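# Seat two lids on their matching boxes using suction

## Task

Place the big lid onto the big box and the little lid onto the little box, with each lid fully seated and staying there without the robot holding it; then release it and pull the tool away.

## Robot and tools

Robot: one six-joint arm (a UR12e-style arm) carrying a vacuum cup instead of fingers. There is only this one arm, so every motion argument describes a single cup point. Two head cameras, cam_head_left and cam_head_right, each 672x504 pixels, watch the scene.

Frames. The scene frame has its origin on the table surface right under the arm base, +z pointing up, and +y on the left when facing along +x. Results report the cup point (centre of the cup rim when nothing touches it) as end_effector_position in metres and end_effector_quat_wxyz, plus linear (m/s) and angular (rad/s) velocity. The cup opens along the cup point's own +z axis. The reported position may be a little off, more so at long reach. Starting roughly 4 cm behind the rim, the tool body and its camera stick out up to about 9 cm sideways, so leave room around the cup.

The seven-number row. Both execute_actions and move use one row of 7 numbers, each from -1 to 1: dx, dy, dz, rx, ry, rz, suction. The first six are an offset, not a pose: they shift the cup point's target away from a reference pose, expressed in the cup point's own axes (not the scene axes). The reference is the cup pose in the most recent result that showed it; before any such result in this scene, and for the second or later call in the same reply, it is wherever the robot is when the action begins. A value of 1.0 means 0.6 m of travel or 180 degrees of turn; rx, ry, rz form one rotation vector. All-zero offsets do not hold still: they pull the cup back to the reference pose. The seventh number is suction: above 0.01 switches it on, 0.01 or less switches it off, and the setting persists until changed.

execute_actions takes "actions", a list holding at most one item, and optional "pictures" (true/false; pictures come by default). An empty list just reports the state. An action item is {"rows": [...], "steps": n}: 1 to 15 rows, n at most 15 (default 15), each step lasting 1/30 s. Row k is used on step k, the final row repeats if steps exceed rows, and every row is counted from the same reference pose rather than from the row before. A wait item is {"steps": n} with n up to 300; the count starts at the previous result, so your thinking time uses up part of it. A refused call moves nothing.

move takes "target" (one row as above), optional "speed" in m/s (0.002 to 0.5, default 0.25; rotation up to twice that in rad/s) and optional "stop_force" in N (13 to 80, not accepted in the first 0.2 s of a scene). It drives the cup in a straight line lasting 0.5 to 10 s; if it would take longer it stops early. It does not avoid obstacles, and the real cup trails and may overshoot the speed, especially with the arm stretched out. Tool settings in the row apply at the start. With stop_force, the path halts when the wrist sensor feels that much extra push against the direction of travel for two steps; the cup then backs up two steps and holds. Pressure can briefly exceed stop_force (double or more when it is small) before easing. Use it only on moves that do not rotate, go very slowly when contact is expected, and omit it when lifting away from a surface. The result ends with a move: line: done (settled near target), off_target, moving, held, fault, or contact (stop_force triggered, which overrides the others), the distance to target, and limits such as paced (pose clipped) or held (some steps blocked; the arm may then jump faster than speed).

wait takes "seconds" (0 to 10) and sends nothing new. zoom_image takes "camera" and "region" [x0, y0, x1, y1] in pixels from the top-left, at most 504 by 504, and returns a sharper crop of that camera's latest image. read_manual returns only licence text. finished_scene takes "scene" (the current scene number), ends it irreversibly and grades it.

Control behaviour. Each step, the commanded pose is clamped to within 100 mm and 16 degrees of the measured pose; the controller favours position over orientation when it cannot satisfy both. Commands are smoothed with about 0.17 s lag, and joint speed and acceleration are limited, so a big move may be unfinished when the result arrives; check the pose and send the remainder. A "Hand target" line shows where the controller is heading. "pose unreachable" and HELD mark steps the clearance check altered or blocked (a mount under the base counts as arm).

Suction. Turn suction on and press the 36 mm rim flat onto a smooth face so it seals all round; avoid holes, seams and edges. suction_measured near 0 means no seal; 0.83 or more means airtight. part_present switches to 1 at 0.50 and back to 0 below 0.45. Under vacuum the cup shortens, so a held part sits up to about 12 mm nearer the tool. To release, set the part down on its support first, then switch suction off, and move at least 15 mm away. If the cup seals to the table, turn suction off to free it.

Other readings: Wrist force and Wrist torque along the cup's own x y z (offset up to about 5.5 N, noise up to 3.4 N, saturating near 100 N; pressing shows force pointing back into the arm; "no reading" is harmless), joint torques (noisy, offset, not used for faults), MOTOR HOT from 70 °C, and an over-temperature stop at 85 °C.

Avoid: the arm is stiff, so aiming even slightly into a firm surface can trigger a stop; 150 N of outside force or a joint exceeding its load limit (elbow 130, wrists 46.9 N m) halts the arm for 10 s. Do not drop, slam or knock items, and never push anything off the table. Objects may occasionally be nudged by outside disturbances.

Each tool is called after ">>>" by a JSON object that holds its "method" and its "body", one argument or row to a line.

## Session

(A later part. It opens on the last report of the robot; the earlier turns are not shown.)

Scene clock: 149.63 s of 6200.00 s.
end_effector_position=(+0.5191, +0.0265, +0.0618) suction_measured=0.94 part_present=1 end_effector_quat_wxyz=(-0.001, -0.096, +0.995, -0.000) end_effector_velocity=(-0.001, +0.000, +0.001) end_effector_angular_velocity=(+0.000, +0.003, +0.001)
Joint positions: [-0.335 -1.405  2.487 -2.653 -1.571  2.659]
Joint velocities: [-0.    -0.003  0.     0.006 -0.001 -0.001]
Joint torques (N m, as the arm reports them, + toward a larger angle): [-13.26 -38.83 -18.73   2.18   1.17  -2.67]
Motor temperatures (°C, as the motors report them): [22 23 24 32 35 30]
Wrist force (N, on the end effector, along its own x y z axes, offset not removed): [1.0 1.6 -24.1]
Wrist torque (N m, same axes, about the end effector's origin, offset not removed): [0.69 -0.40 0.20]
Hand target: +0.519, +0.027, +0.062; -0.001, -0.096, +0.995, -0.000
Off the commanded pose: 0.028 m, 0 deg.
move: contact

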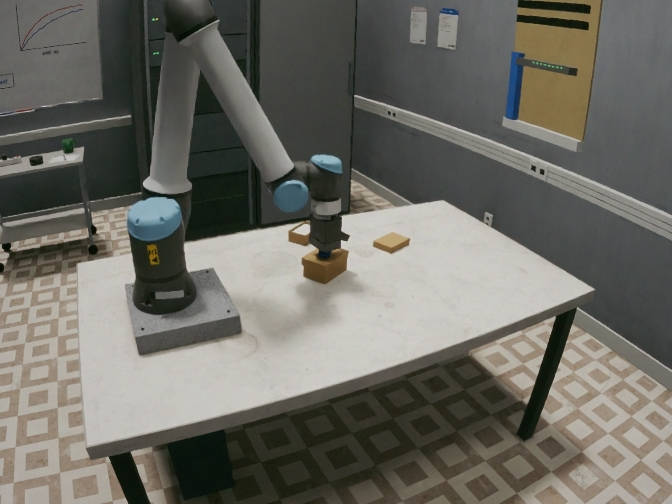

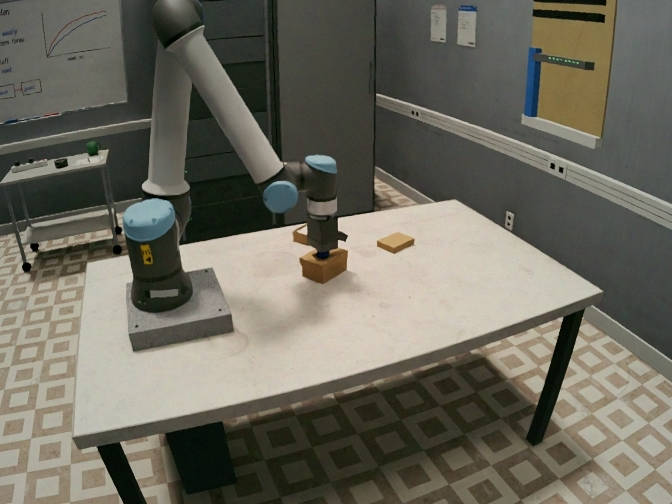

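>>> {"method": "move", "body": {
  "target": [-0.0047,0.0017,-0.014,0,0,0,1],
  "speed": 0.01
}}

>>> {"method": "move", "body": {
  "target": [0,0,0.06,0,0,0,1],
  "speed": 0.004,
  "stop_force": 15
}}

>>> {"method": "zoom_image", "body": {
  "camera": "cam_head_left",
  "region": [290, 225, 370, 292]
}}

>>> {"method": "zoom_image", "body": {
  "camera": "cam_head_right",
  "region": [290, 225, 370, 292]
}}

Scene clock: 166.30 s of 6200.00 s.
end_effector_position=(+0.5216, +0.0280, +0.0699) suction_measured=0.94 part_present=1 end_effector_quat_wxyz=(-0.001, -0.096, +0.995, -0.000) end_effector_velocity=(+0.003, -0.000, +0.005) end_effector_angular_velocity=(-0.002, -0.005, +0.001)
Joint positions: [-0.33  -1.421  2.478 -2.629 -1.571  2.664]
Joint velocities: [ 0.001 -0.007 -0.005  0.007 -0.     0.001]
Joint torques (N m, as the arm reports them, + toward a larger angle): [ 12.16 -48.87 -30.52  -0.15   1.26   3.6 ]
Motor temperatures (°C, as the motors report them): [22 23 24 32 35 30]
Wrist force (N, on the end effector, along its own x y z axes, offset not removed): [3.8 2.2 0.3]
Wrist torque (N m, same axes, about the end effector's origin, offset not removed): [0.43 -0.81 0.35]
Hand target: +0.522, +0.028, +0.070; -0.001, -0.096, +0.995, -0.000
Off the commanded pose: 0.000 m, 0 deg.
After step 90, 12.57 s passed at rest.
move: done

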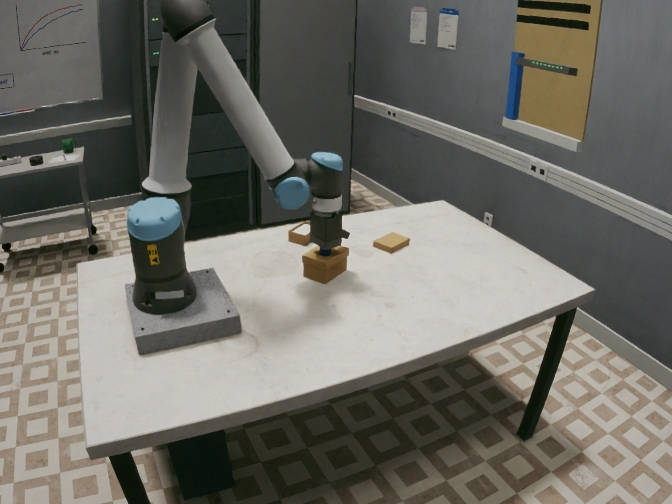

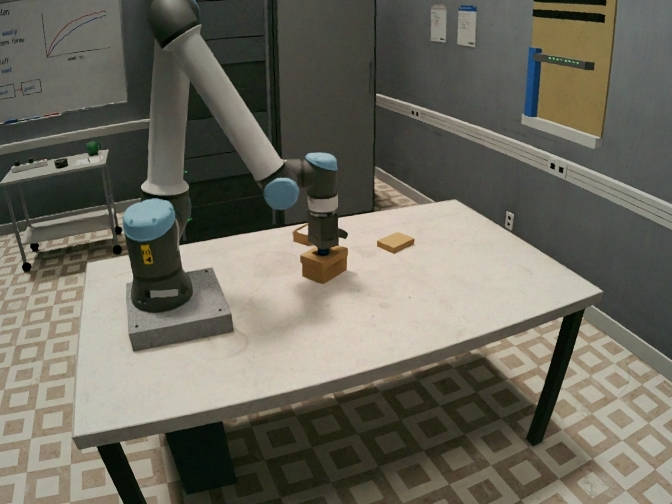

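Scene clock: 168.70 s of 6200.00 s.
end_effector_position=(+0.5216, +0.0280, +0.0619) suction_measured=0.94 part_present=1 end_effector_quat_wxyz=(-0.001, -0.096, +0.995, -0.000) end_effector_velocity=(-0.001, +0.000, +0.001) end_effector_angular_velocity=(+0.001, +0.002, +0.000)
Joint positions: [-0.33  -1.402  2.482 -2.652 -1.571  2.664]
Joint velocities: [-0.    -0.002 -0.     0.005  0.001 -0.   ]
Joint torques (N m, as the arm reports them, + toward a larger angle): [-12.65 -40.92 -19.28   2.56   1.28  -2.34]
Motor temperatures (°C, as the motors report them): [22 23 24 32 35 30]
Wrist force (N, on the end effector, along its own x y z axes, offset not removed): [-5.4 0.1 -23.1]
Wrist torque (N m, same axes, about the end effector's origin, offset not removed): [0.52 0.82 0.11]
Hand target: +0.522, +0.028, +0.062; -0.001, -0.096, +0.995, -0.000
Off the commanded pose: 0.028 m, 0 deg.
move: contact

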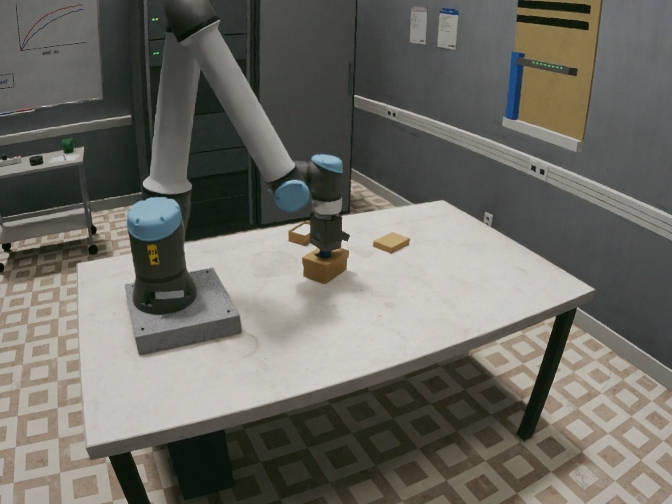

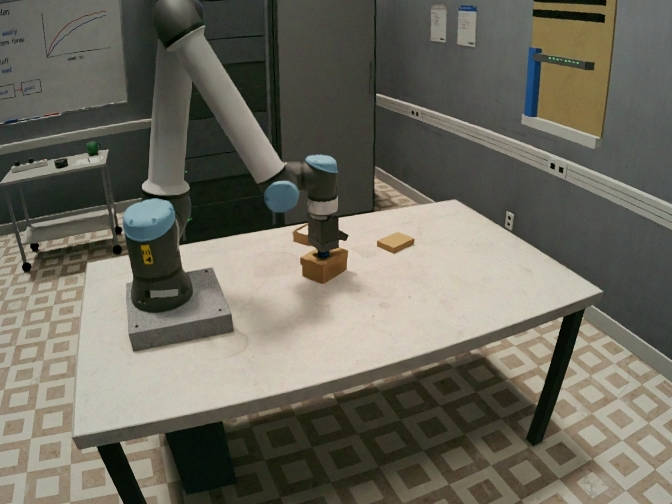

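Region (290, 225, 370, 292) of cam_head_left's 672x504 image, scaled by 6.300, with more detail than that image has; it fills the top 422 rows of this view, and the rest is white.

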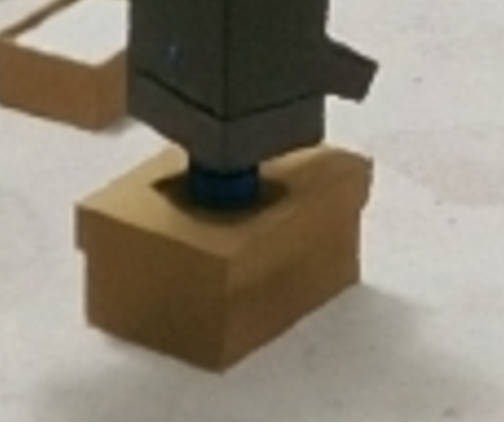

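Region (290, 225, 370, 292) of cam_head_right's 672x504 image, scaled by 6.300, with more detail than that image has; it fills the top 422 rows of this view, and the rest is white.

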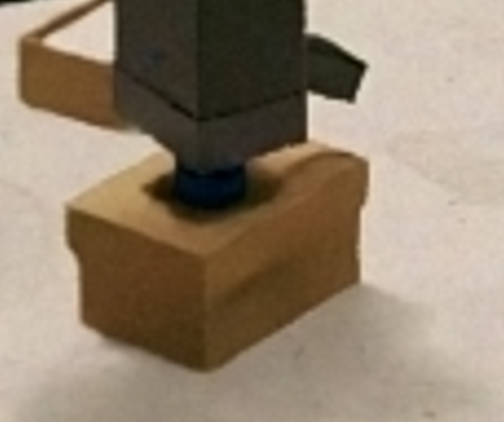

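>>> {"method": "move", "body": {
  "target": [0,0,-0.02,0,0,0,1],
  "speed": 0.01
}}

>>> {"method": "zoom_image", "body": {
  "camera": "cam_head_left",
  "region": [295, 240, 355, 290]
}}

>>> {"method": "zoom_image", "body": {
  "camera": "cam_head_right",
  "region": [295, 240, 355, 290]
}}

Scene clock: 180.47 s of 6200.00 s.
end_effector_position=(+0.5216, +0.0280, +0.0735) suction_measured=0.94 part_present=1 end_effector_quat_wxyz=(-0.001, -0.096, +0.995, -0.000) end_effector_velocity=(-0.000, +0.001, +0.003) end_effector_angular_velocity=(+0.001, +0.000, -0.000)
Joint positions: [-0.33  -1.429  2.476 -2.619 -1.571  2.664]
Joint velocities: [ 0.001 -0.006 -0.001  0.008  0.     0.001]
Joint torques (N m, as the arm reports them, + toward a larger angle): [  1.87 -45.5  -32.37  -0.28   0.8   -1.38]
Motor temperatures (°C, as the motors report them): [22 23 24 32 35 30]
Wrist force (N, on the end effector, along its own x y z axes, offset not removed): [3.2 5.5 -7.3]
Wrist torque (N m, same axes, about the end effector's origin, offset not removed): [0.93 -0.73 0.09]
Hand target: +0.522, +0.028, +0.074; -0.001, -0.096, +0.995, -0.000
Off the commanded pose: 0.000 m, 0 deg.
After step 90, 7.37 s passed at rest.
move: done

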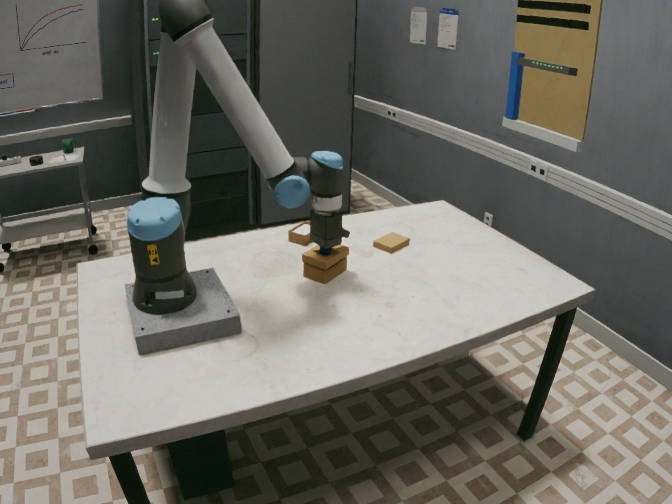

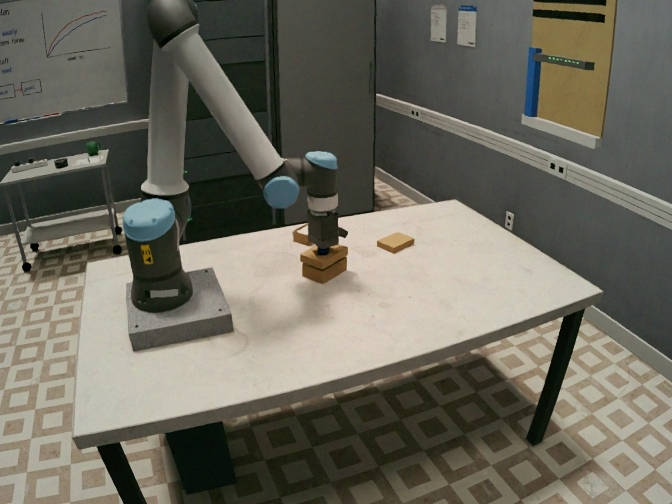

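Region (295, 240, 355, 290) of cam_head_left's 672x504 image, scaled by 8.400, with more detail than that image has.

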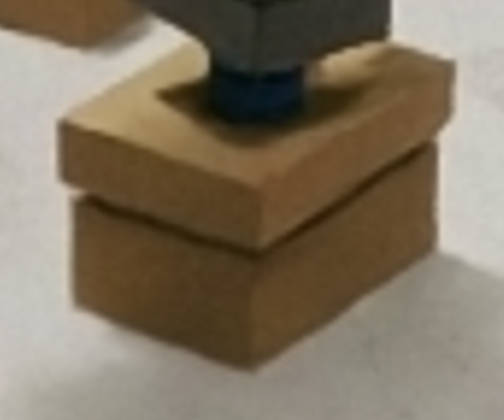

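Region (295, 240, 355, 290) of cam_head_right's 672x504 image, scaled by 8.400, with more detail than that image has.

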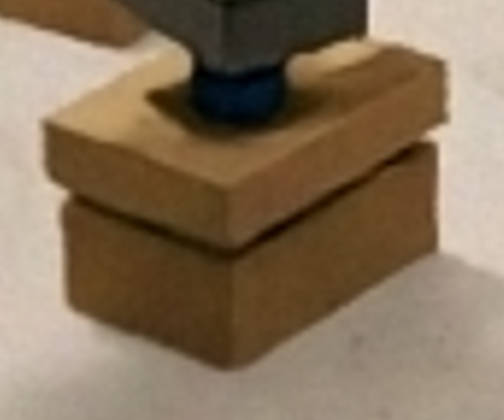

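>>> {"method": "execute_actions", "body": {
  "actions": []
}}

Scene clock: 200.83 s of 6200.00 s.
end_effector_position=(+0.5216, +0.0280, +0.0739) suction_measured=0.94 part_present=1 end_effector_quat_wxyz=(-0.001, -0.096, +0.995, -0.000) end_effector_velocity=(+0.001, +0.000, +0.001) end_effector_angular_velocity=(-0.001, -0.002, +0.001)
Joint positions: [-0.33  -1.43   2.476 -2.618 -1.571  2.664]
Joint velocities: [ 0.001  0.001 -0.002 -0.001 -0.    -0.   ]
Joint torques (N m, as the arm reports them, + toward a larger angle): [  6.25 -48.96 -31.75  -0.43  -0.35  -0.29]
Motor temperatures (°C, as the motors report them): [22 23 24 32 35 30]
Wrist force (N, on the end effector, along its own x y z axes, offset not removed): [1.8 3.5 -6.5]
Wrist torque (N m, same axes, about the end effector's origin, offset not removed): [0.68 -0.47 0.22]
Hand target: +0.522, +0.028, +0.074; -0.001, -0.096, +0.995, -0.000
Off the commanded pose: 0.000 m, 0 deg.
Steps of this call (steps 1 to 90: nothing new was sent; then 17.37 s passed at rest). Readings (end_effector_position | what the end effector reports):
1: (+0.5216, +0.0280, +0.0736) | suction_measured=0.94 part_present=1
2: (+0.5216, +0.0280, +0.0737) | suction_measured=0.94 part_present=1
4: (+0.5216, +0.0280, +0.0737) | suction_measured=0.94 part_present=1
8: (+0.5216, +0.0280, +0.0738) | suction_measured=0.94 part_present=1
90: the state above

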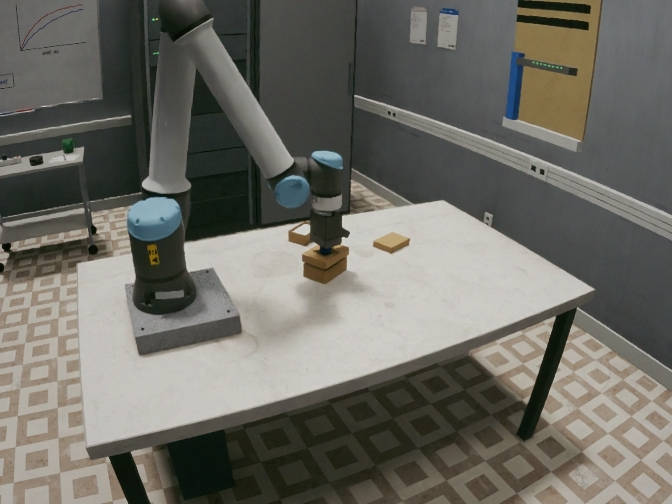

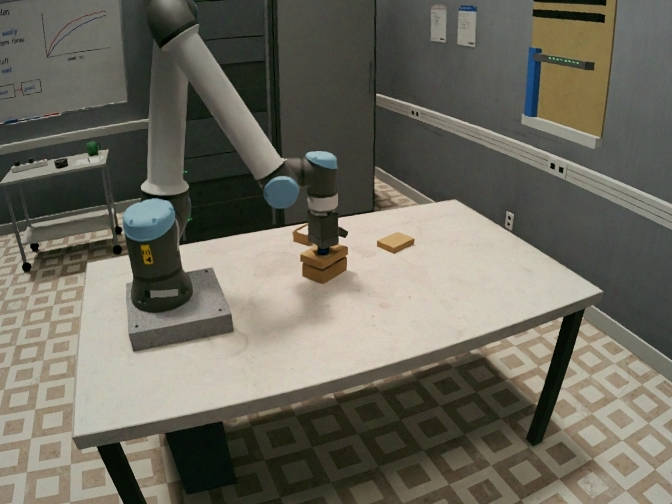

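>>> {"method": "move", "body": {
  "target": [0.0016,0.0047,0.005,0,0,0,1],
  "speed": 0.01
}}

>>> {"method": "move", "body": {
  "target": [0,0,0.04,0,0,0,1],
  "speed": 0.004,
  "stop_force": 15
}}

>>> {"method": "zoom_image", "body": {
  "camera": "cam_head_left",
  "region": [285,235,365,295]
}}

>>> {"method": "zoom_image", "body": {
  "camera": "cam_head_right",
  "region": [285,235,365,295]
}}

Scene clock: 211.37 s of 6200.00 s.
end_effector_position=(+0.5202, +0.0304, +0.0711) suction_measured=0.94 part_present=1 end_effector_quat_wxyz=(-0.001, -0.096, +0.995, -0.000) end_effector_velocity=(-0.000, +0.001, -0.002) end_effector_angular_velocity=(-0.000, -0.000, -0.001)
Joint positions: [-0.326 -1.425  2.48  -2.627 -1.571  2.668]
Joint velocities: [ 0.002  0.003  0.001 -0.005 -0.     0.003]
Joint torques (N m, as the arm reports them, + toward a larger angle): [ 13.39 -24.94 -18.63  -8.12  -1.27   3.81]
Motor temperatures (°C, as the motors report them): [22 23 24 32 35 30]
Wrist force (N, on the end effector, along its own x y z axes, offset not removed): [-0.3 6.3 -3.6]
Wrist torque (N m, same axes, about the end effector's origin, offset not removed): [1.18 0.05 0.05]
Hand target: +0.520, +0.031, +0.071; -0.001, -0.096, +0.995, -0.000
Off the commanded pose: 0.000 m, 0 deg.
After step 90, 6.83 s passed at rest.
move: done

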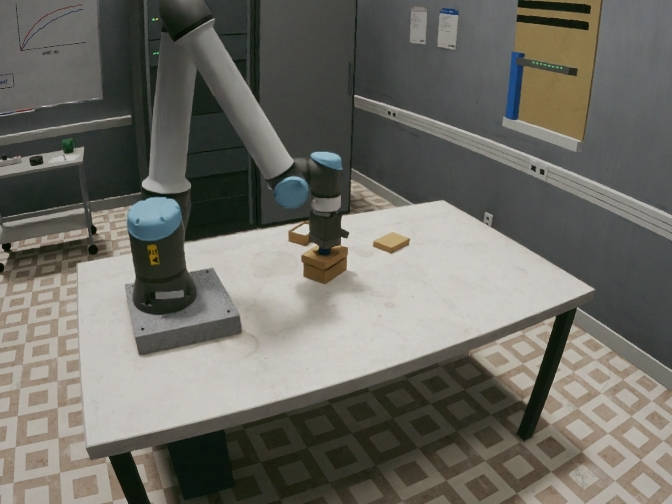

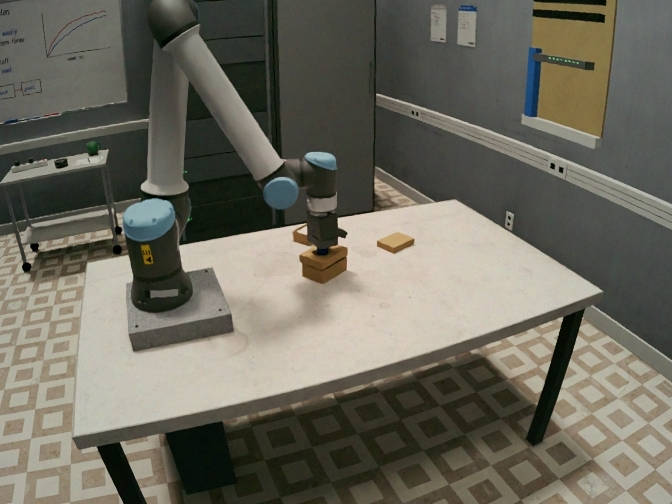

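Scene clock: 214.03 s of 6200.00 s.
end_effector_position=(+0.5203, +0.0304, +0.0620) suction_measured=0.94 part_present=1 end_effector_quat_wxyz=(-0.000, -0.096, +0.995, -0.000) end_effector_velocity=(-0.001, +0.000, +0.000) end_effector_angular_velocity=(-0.000, +0.003, +0.000)
Joint positions: [-0.326 -1.404  2.484 -2.653 -1.571  2.668]
Joint velocities: [ 0.    -0.002  0.001  0.005 -0.001  0.   ]
Joint torques (N m, as the arm reports them, + toward a larger angle): [-12.68 -40.99 -20.19   1.89  -0.65  -2.44]
Motor temperatures (°C, as the motors report them): [22 23 24 32 35 30]
Wrist force (N, on the end effector, along its own x y z axes, offset not removed): [2.5 -3.9 -21.6]
Wrist torque (N m, same axes, about the end effector's origin, offset not removed): [-0.23 -0.48 0.21]
Hand target: +0.520, +0.030, +0.062; -0.000, -0.096, +0.995, -0.000
Off the commanded pose: 0.015 m, 0 deg.
move: contact

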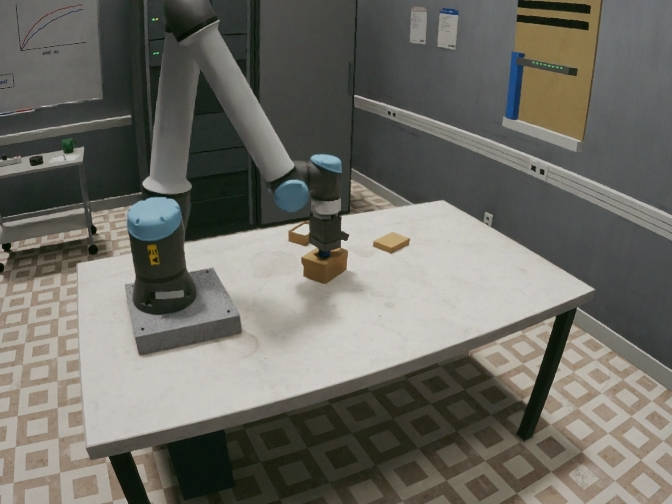

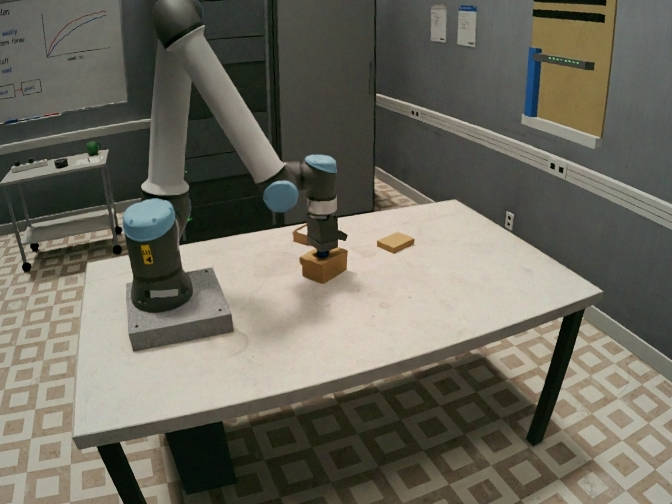

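Region (285, 235, 365, 295) of cam_head_left's 672x504 image, scaled by 6.300, with more detail than that image has; it fills the top 378 rows of this view, and the rest is white.

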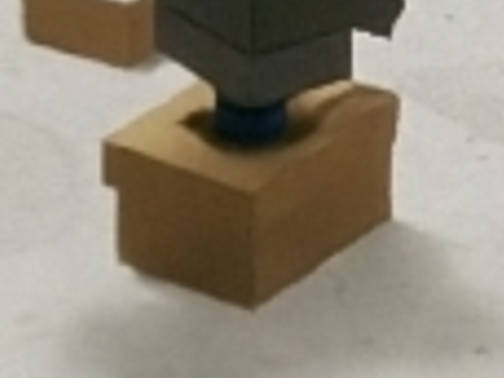

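Region (285, 235, 365, 295) of cam_head_right's 672x504 image, scaled by 6.300, with more detail than that image has; it fills the top 378 rows of this view, and the rest is white.

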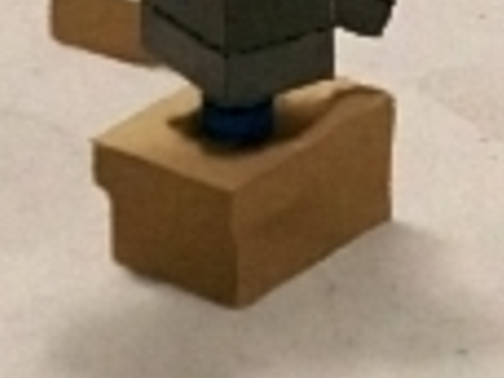

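>>> {"method": "move", "body": {
  "target": [0,0,-0.014,0,0,0,1],
  "speed": 0.01
}}

>>> {"method": "move", "body": {
  "target": [-0.0057,-0.0011,0,0,0,0,1],
  "speed": 0.01
}}

>>> {"method": "move", "body": {
  "target": [0,0,0.04,0,0,0,1],
  "speed": 0.004,
  "stop_force": 15
}}

>>> {"method": "zoom_image", "body": {
  "camera": "cam_head_left",
  "region": [285,235,365,295]
}}

>>> {"method": "zoom_image", "body": {
  "camera": "cam_head_right",
  "region": [285,235,365,295]
}}

Scene clock: 231.20 s of 6200.00 s.
end_effector_position=(+0.5203, +0.0304, +0.0700) suction_measured=0.94 part_present=1 end_effector_quat_wxyz=(-0.000, -0.096, +0.995, -0.000) end_effector_velocity=(+0.001, +0.000, +0.003) end_effector_angular_velocity=(+0.000, -0.001, -0.001)
Joint positions: [-0.326 -1.423  2.48  -2.63  -1.571  2.668]
Joint velocities: [ 0.    -0.006 -0.002  0.008  0.001  0.001]
Joint torques (N m, as the arm reports them, + toward a larger angle): [  1.96 -45.71 -32.31  -0.23   0.33  -2.17]
Motor temperatures (°C, as the motors report them): [22 23 24 32 35 30]
Wrist force (N, on the end effector, along its own x y z axes, offset not removed): [1.7 0.3 -7.2]
Wrist torque (N m, same axes, about the end effector's origin, offset not removed): [0.12 -0.46 0.14]
Hand target: +0.520, +0.030, +0.070; -0.000, -0.096, +0.995, -0.000
Off the commanded pose: 0.000 m, 0 deg.
After step 90, 13.13 s passed at rest.
move: done

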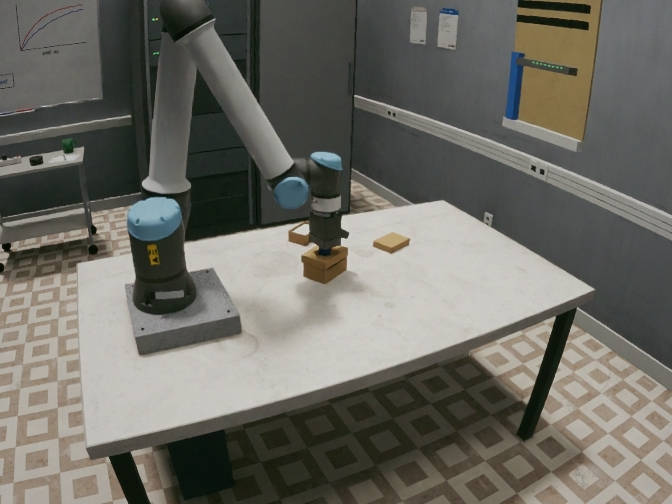

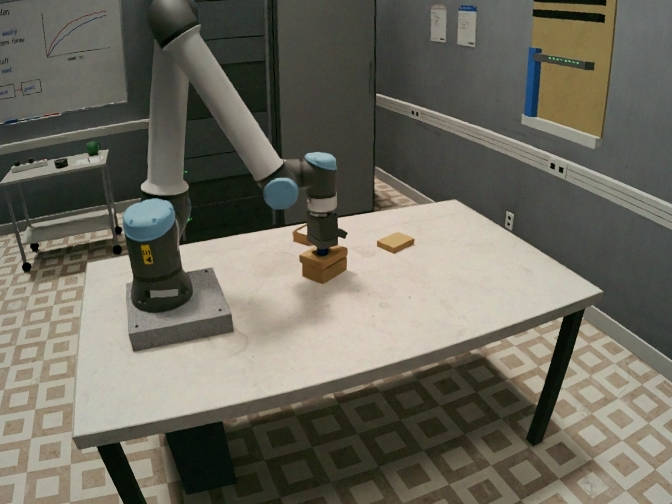

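Scene clock: 231.90 s of 6200.00 s.
end_effector_position=(+0.5235, +0.0304, +0.0701) suction_measured=0.94 part_present=1 end_effector_quat_wxyz=(-0.000, -0.096, +0.995, -0.000) end_effector_velocity=(+0.001, +0.000, -0.001) end_effector_angular_velocity=(+0.001, +0.001, -0.000)
Joint positions: [-0.325 -1.418  2.474 -2.628 -1.571  2.669]
Joint velocities: [ 0.001  0.003 -0.001  0.     0.     0.001]
Joint torques (N m, as the arm reports them, + toward a larger angle): [  8.95 -26.83 -31.38  -0.09   0.33   3.43]
Motor temperatures (°C, as the motors report them): [22 23 24 32 35 30]
Wrist force (N, on the end effector, along its own x y z axes, offset not removed): [-0.4 1.0 -3.5]
Wrist torque (N m, same axes, about the end effector's origin, offset not removed): [0.34 0.10 0.12]
Hand target: +0.524, +0.030, +0.070; -0.000, -0.096, +0.995, -0.000
Off the commanded pose: 0.000 m, 0 deg.
move: done

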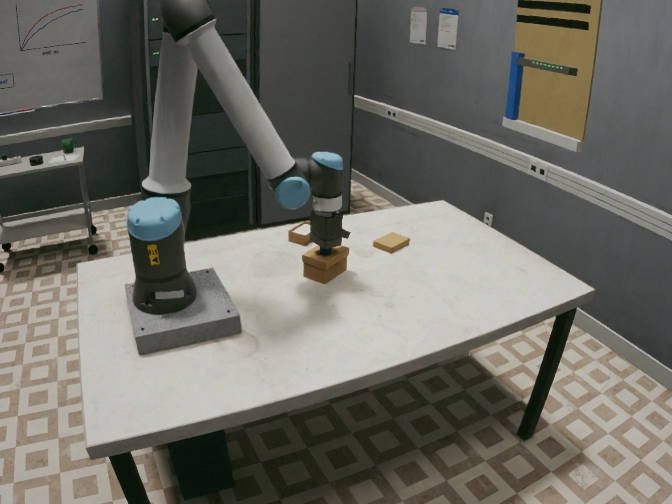

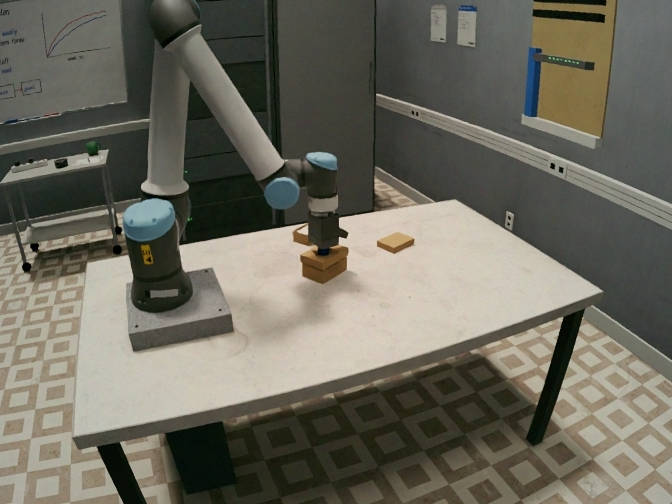

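Scene clock: 234.33 s of 6200.00 s.
end_effector_position=(+0.5236, +0.0303, +0.0619) suction_measured=0.94 part_present=1 end_effector_quat_wxyz=(-0.000, -0.096, +0.995, -0.000) end_effector_velocity=(-0.002, +0.000, +0.001) end_effector_angular_velocity=(+0.001, +0.002, -0.001)
Joint positions: [-0.325 -1.399  2.478 -2.651 -1.571  2.669]
Joint velocities: [-0.001 -0.005  0.002  0.005  0.    -0.   ]
Joint torques (N m, as the arm reports them, + toward a larger angle): [-12.77 -37.6  -17.31   2.53   0.39  -2.46]
Motor temperatures (°C, as the motors report them): [22 23 24 32 35 30]
Wrist force (N, on the end effector, along its own x y z axes, offset not removed): [-3.3 -4.0 -26.4]
Wrist torque (N m, same axes, about the end effector's origin, offset not removed): [-0.34 0.36 0.29]
Hand target: +0.524, +0.030, +0.062; -0.000, -0.096, +0.995, -0.000
Off the commanded pose: 0.016 m, 0 deg.
move: contact

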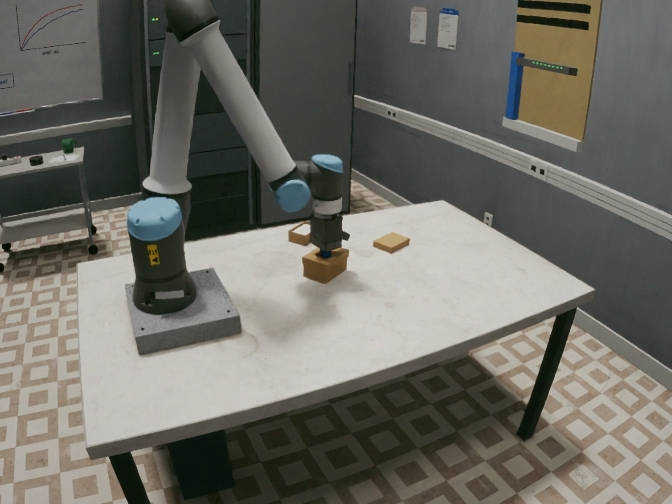

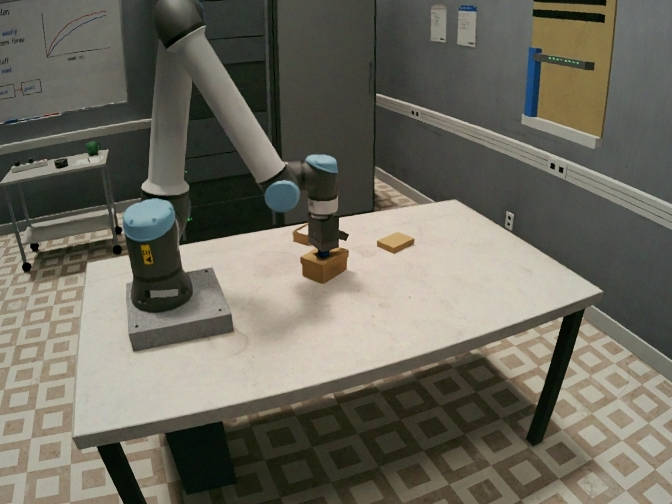

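Region (285, 235, 365, 295) of cam_head_left's 672x504 image, scaled by 6.300, with more detail than that image has; it fills the top 378 rows of this view, and the rest is white.

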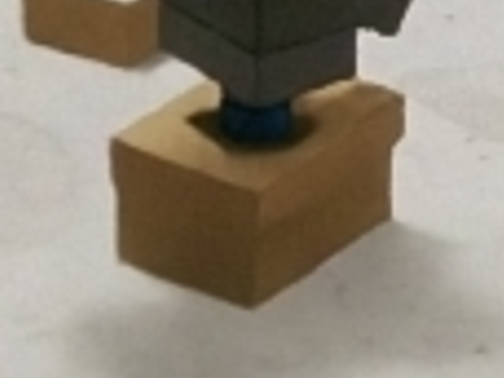

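Region (285, 235, 365, 295) of cam_head_right's 672x504 image, scaled by 6.300, with more detail than that image has; it fills the top 378 rows of this view, and the rest is white.

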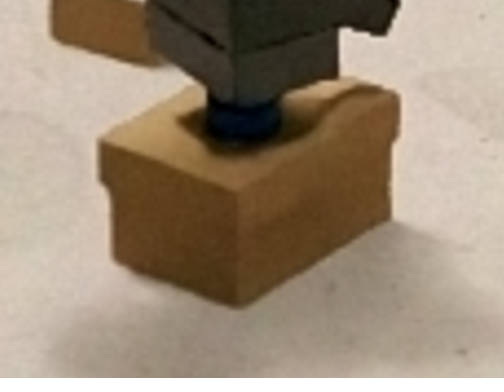

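>>> {"method": "move", "body": {
  "target": [0.001,0,-0.014,0,0,0.008,1],
  "speed": 0.01
}}

>>> {"method": "move", "body": {
  "target": [0,0,0.04,0,0,0,1],
  "speed": 0.004,
  "stop_force": 15
}}

>>> {"method": "zoom_image", "body": {
  "camera": "cam_head_left",
  "region": [285,235,365,295]
}}

Scene clock: 246.13 s of 6200.00 s.
end_effector_position=(+0.5230, +0.0302, +0.0701) suction_measured=0.94 part_present=1 end_effector_quat_wxyz=(-0.000, -0.084, +0.996, -0.000) end_effector_velocity=(-0.002, -0.000, +0.001) end_effector_angular_velocity=(-0.000, +0.002, -0.005)
Joint positions: [-0.325 -1.419  2.476 -2.629 -1.571  2.693]
Joint velocities: [-0.001 -0.004  0.001  0.005 -0.001  0.004]
Joint torques (N m, as the arm reports them, + toward a larger angle): [-16.   -45.13 -31.79   0.18   1.13   3.62]
Motor temperatures (°C, as the motors report them): [22 23 24 32 35 30]
Wrist force (N, on the end effector, along its own x y z axes, offset not removed): [0.0 3.3 -7.6]
Wrist torque (N m, same axes, about the end effector's origin, offset not removed): [0.47 -0.07 0.25]
Hand target: +0.523, +0.030, +0.070; -0.000, -0.083, +0.997, -0.000
Off the commanded pose: 0.000 m, 0 deg.
After step 90, 7.33 s passed at rest.
move: done

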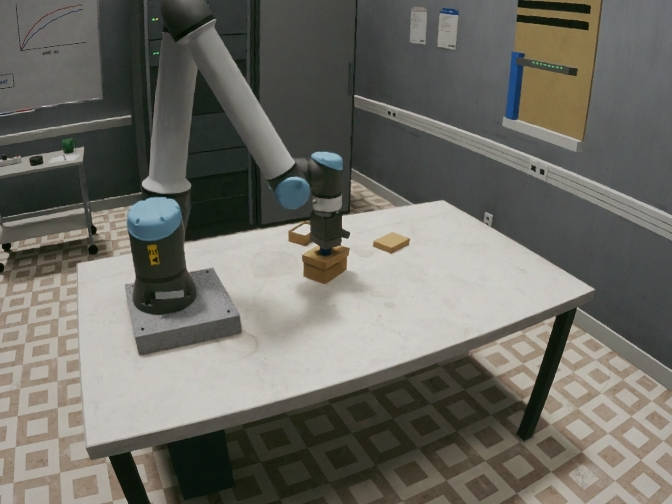

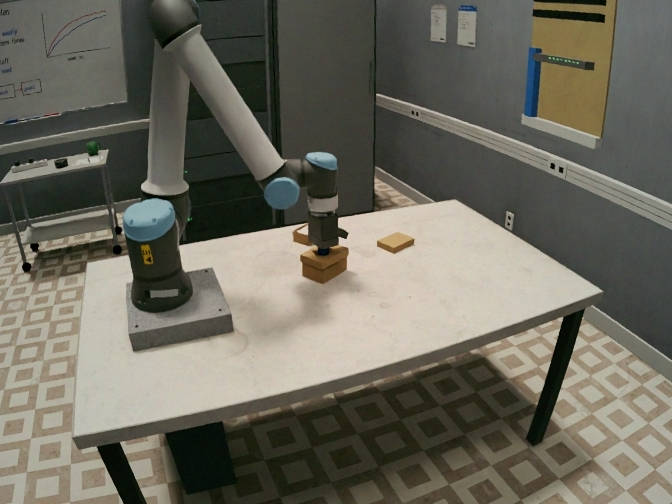

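Scene clock: 248.57 s of 6200.00 s.
end_effector_position=(+0.5230, +0.0302, +0.0619) suction_measured=0.94 part_present=1 end_effector_quat_wxyz=(-0.000, -0.084, +0.997, -0.000) end_effector_velocity=(-0.000, +0.000, +0.001) end_effector_angular_velocity=(-0.000, +0.002, +0.002)
Joint positions: [-0.325 -1.4    2.479 -2.652 -1.571  2.693]
Joint velocities: [ 0.001 -0.002 -0.001  0.005 -0.001 -0.001]
Joint torques (N m, as the arm reports them, + toward a larger angle): [-13.76 -40.22 -18.76   2.18   0.88  -2.79]
Motor temperatures (°C, as the motors report them): [22 23 24 32 35 30]
Wrist force (N, on the end effector, along its own x y z axes, offset not removed): [1.4 -0.1 -17.2]
Wrist torque (N m, same axes, about the end effector's origin, offset not removed): [0.20 -0.56 0.13]
Hand target: +0.523, +0.030, +0.062; -0.000, -0.084, +0.997, -0.000
Off the commanded pose: 0.016 m, 0 deg.
move: contact

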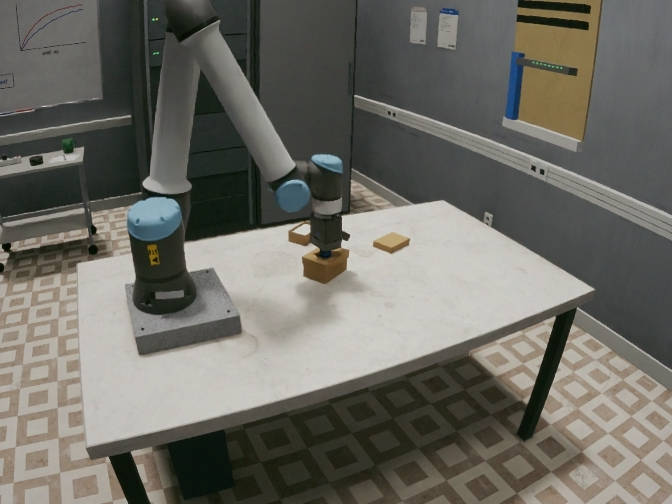

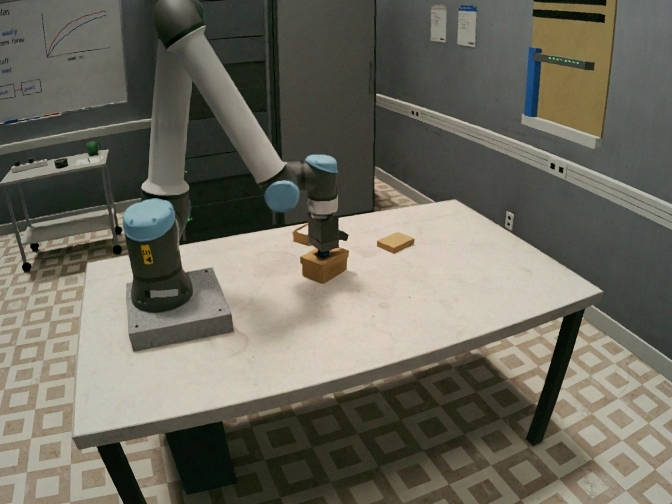

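Region (285, 235, 365, 295) of cam_head_left's 672x504 image, scaled by 6.300, with more detail than that image has; it fills the top 378 rows of this view, and the rest is white.

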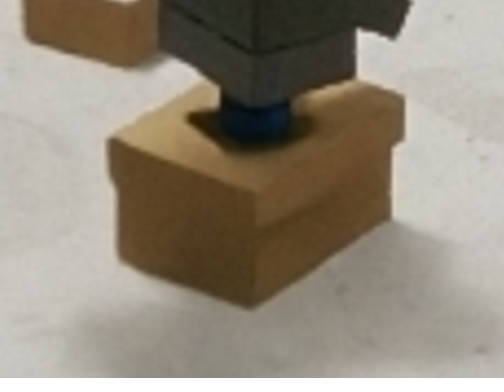

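>>> {"method": "move", "body": {
  "target": [-0.0012,0.004,-0.014,0,0,0,1],
  "speed": 0.01
}}

>>> {"method": "zoom_image", "body": {
  "camera": "cam_head_left",
  "region": [295,240,355,285]
}}

>>> {"method": "move", "body": {
  "target": [0,0,0.04,0,0,0,1],
  "speed": 0.004,
  "stop_force": 15
}}

>>> {"method": "zoom_image", "body": {
  "camera": "cam_head_left",
  "region": [285,235,365,295]
}}

Scene clock: 264.03 s of 6200.00 s.
end_effector_position=(+0.5233, +0.0326, +0.0700) suction_measured=0.94 part_present=1 end_effector_quat_wxyz=(-0.000, -0.084, +0.997, -0.000) end_effector_velocity=(+0.000, +0.000, +0.002) end_effector_angular_velocity=(-0.001, +0.001, -0.001)
Joint positions: [-0.32  -1.418  2.475 -2.629 -1.571  2.698]
Joint velocities: [ 0.002 -0.004 -0.002  0.007 -0.001  0.002]
Joint torques (N m, as the arm reports them, + toward a larger angle): [ 11.66 -46.25 -30.63  -0.1    0.77   3.75]
Motor temperatures (°C, as the motors report them): [22 23 24 32 35 30]
Wrist force (N, on the end effector, along its own x y z axes, offset not removed): [-0.7 0.6 -6.1]
Wrist torque (N m, same axes, about the end effector's origin, offset not removed): [0.02 0.04 0.11]
Hand target: +0.523, +0.033, +0.070; -0.000, -0.084, +0.997, -0.000
Off the commanded pose: 0.000 m, 0 deg.
After step 90, 11.40 s passed at rest.
move: done

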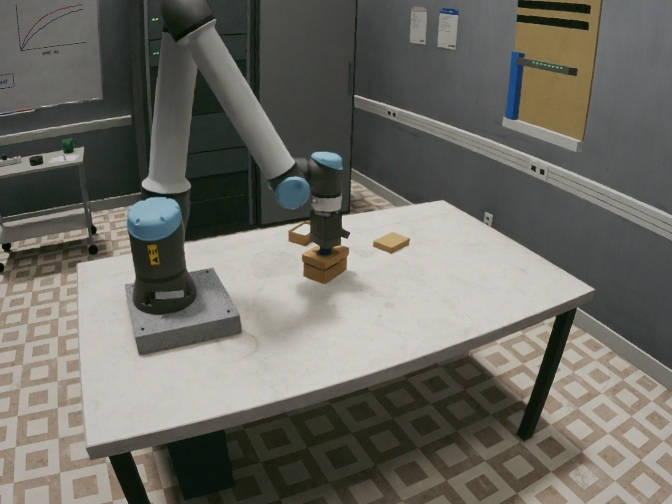

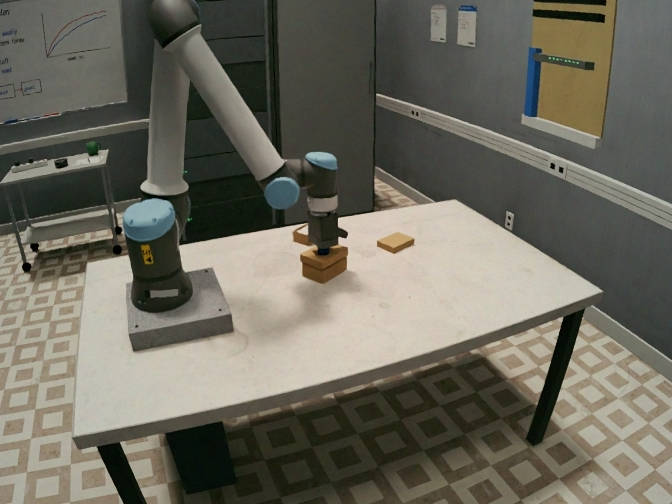

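Region (295, 240, 355, 285) of cam_head_left's 672x504 image, scaled by 8.400, with more detail than that image has; it fills the top 378 rows of this view, and the rest is white.

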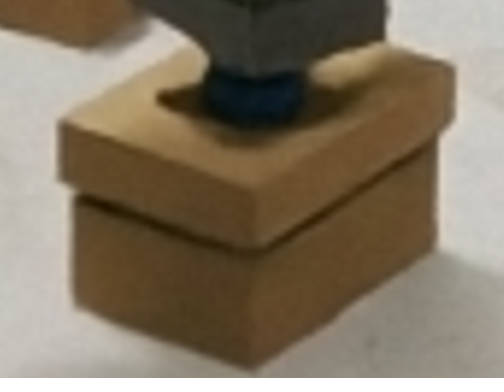

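Scene clock: 269.70 s of 6200.00 s.
end_effector_position=(+0.5233, +0.0326, +0.0489) suction_measured=0.94 part_present=1 end_effector_quat_wxyz=(-0.000, -0.084, +0.997, -0.000) end_effector_velocity=(-0.002, +0.001, -0.000) end_effector_angular_velocity=(+0.001, +0.005, -0.001)
Joint positions: [-0.32  -1.369  2.484 -2.688 -1.571  2.698]
Joint velocities: [ 0.    -0.002  0.002  0.005 -0.     0.001]
Joint torques (N m, as the arm reports them, + toward a larger angle): [-13.61 -42.72 -20.31   1.46   0.89  -2.82]
Motor temperatures (°C, as the motors report them): [22 23 24 32 35 30]
Wrist force (N, on the end effector, along its own x y z axes, offset not removed): [-0.3 6.5 -15.2]
Wrist torque (N m, same axes, about the end effector's origin, offset not removed): [1.25 -0.31 0.22]
Hand target: +0.523, +0.033, +0.049; -0.000, -0.084, +0.997, -0.000
Off the commanded pose: 0.003 m, 0 deg.
move: contact

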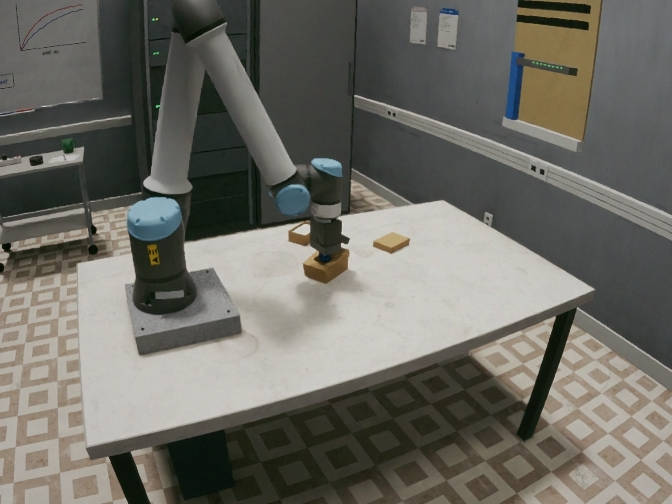

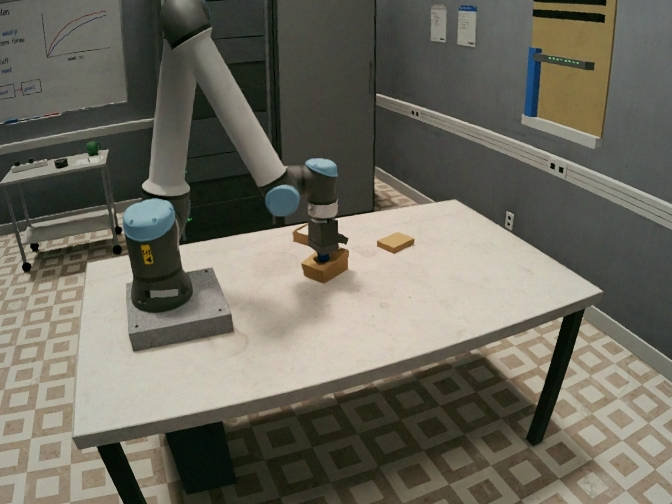

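Region (285, 235, 365, 295) of cam_head_left's 672x504 image, scaled by 6.300, with more detail than that image has; it fills the top 378 rows of this view, and the rest is white.

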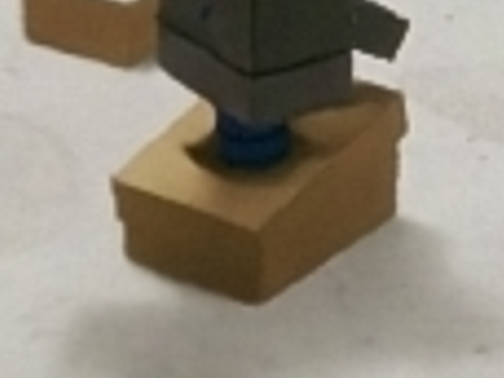

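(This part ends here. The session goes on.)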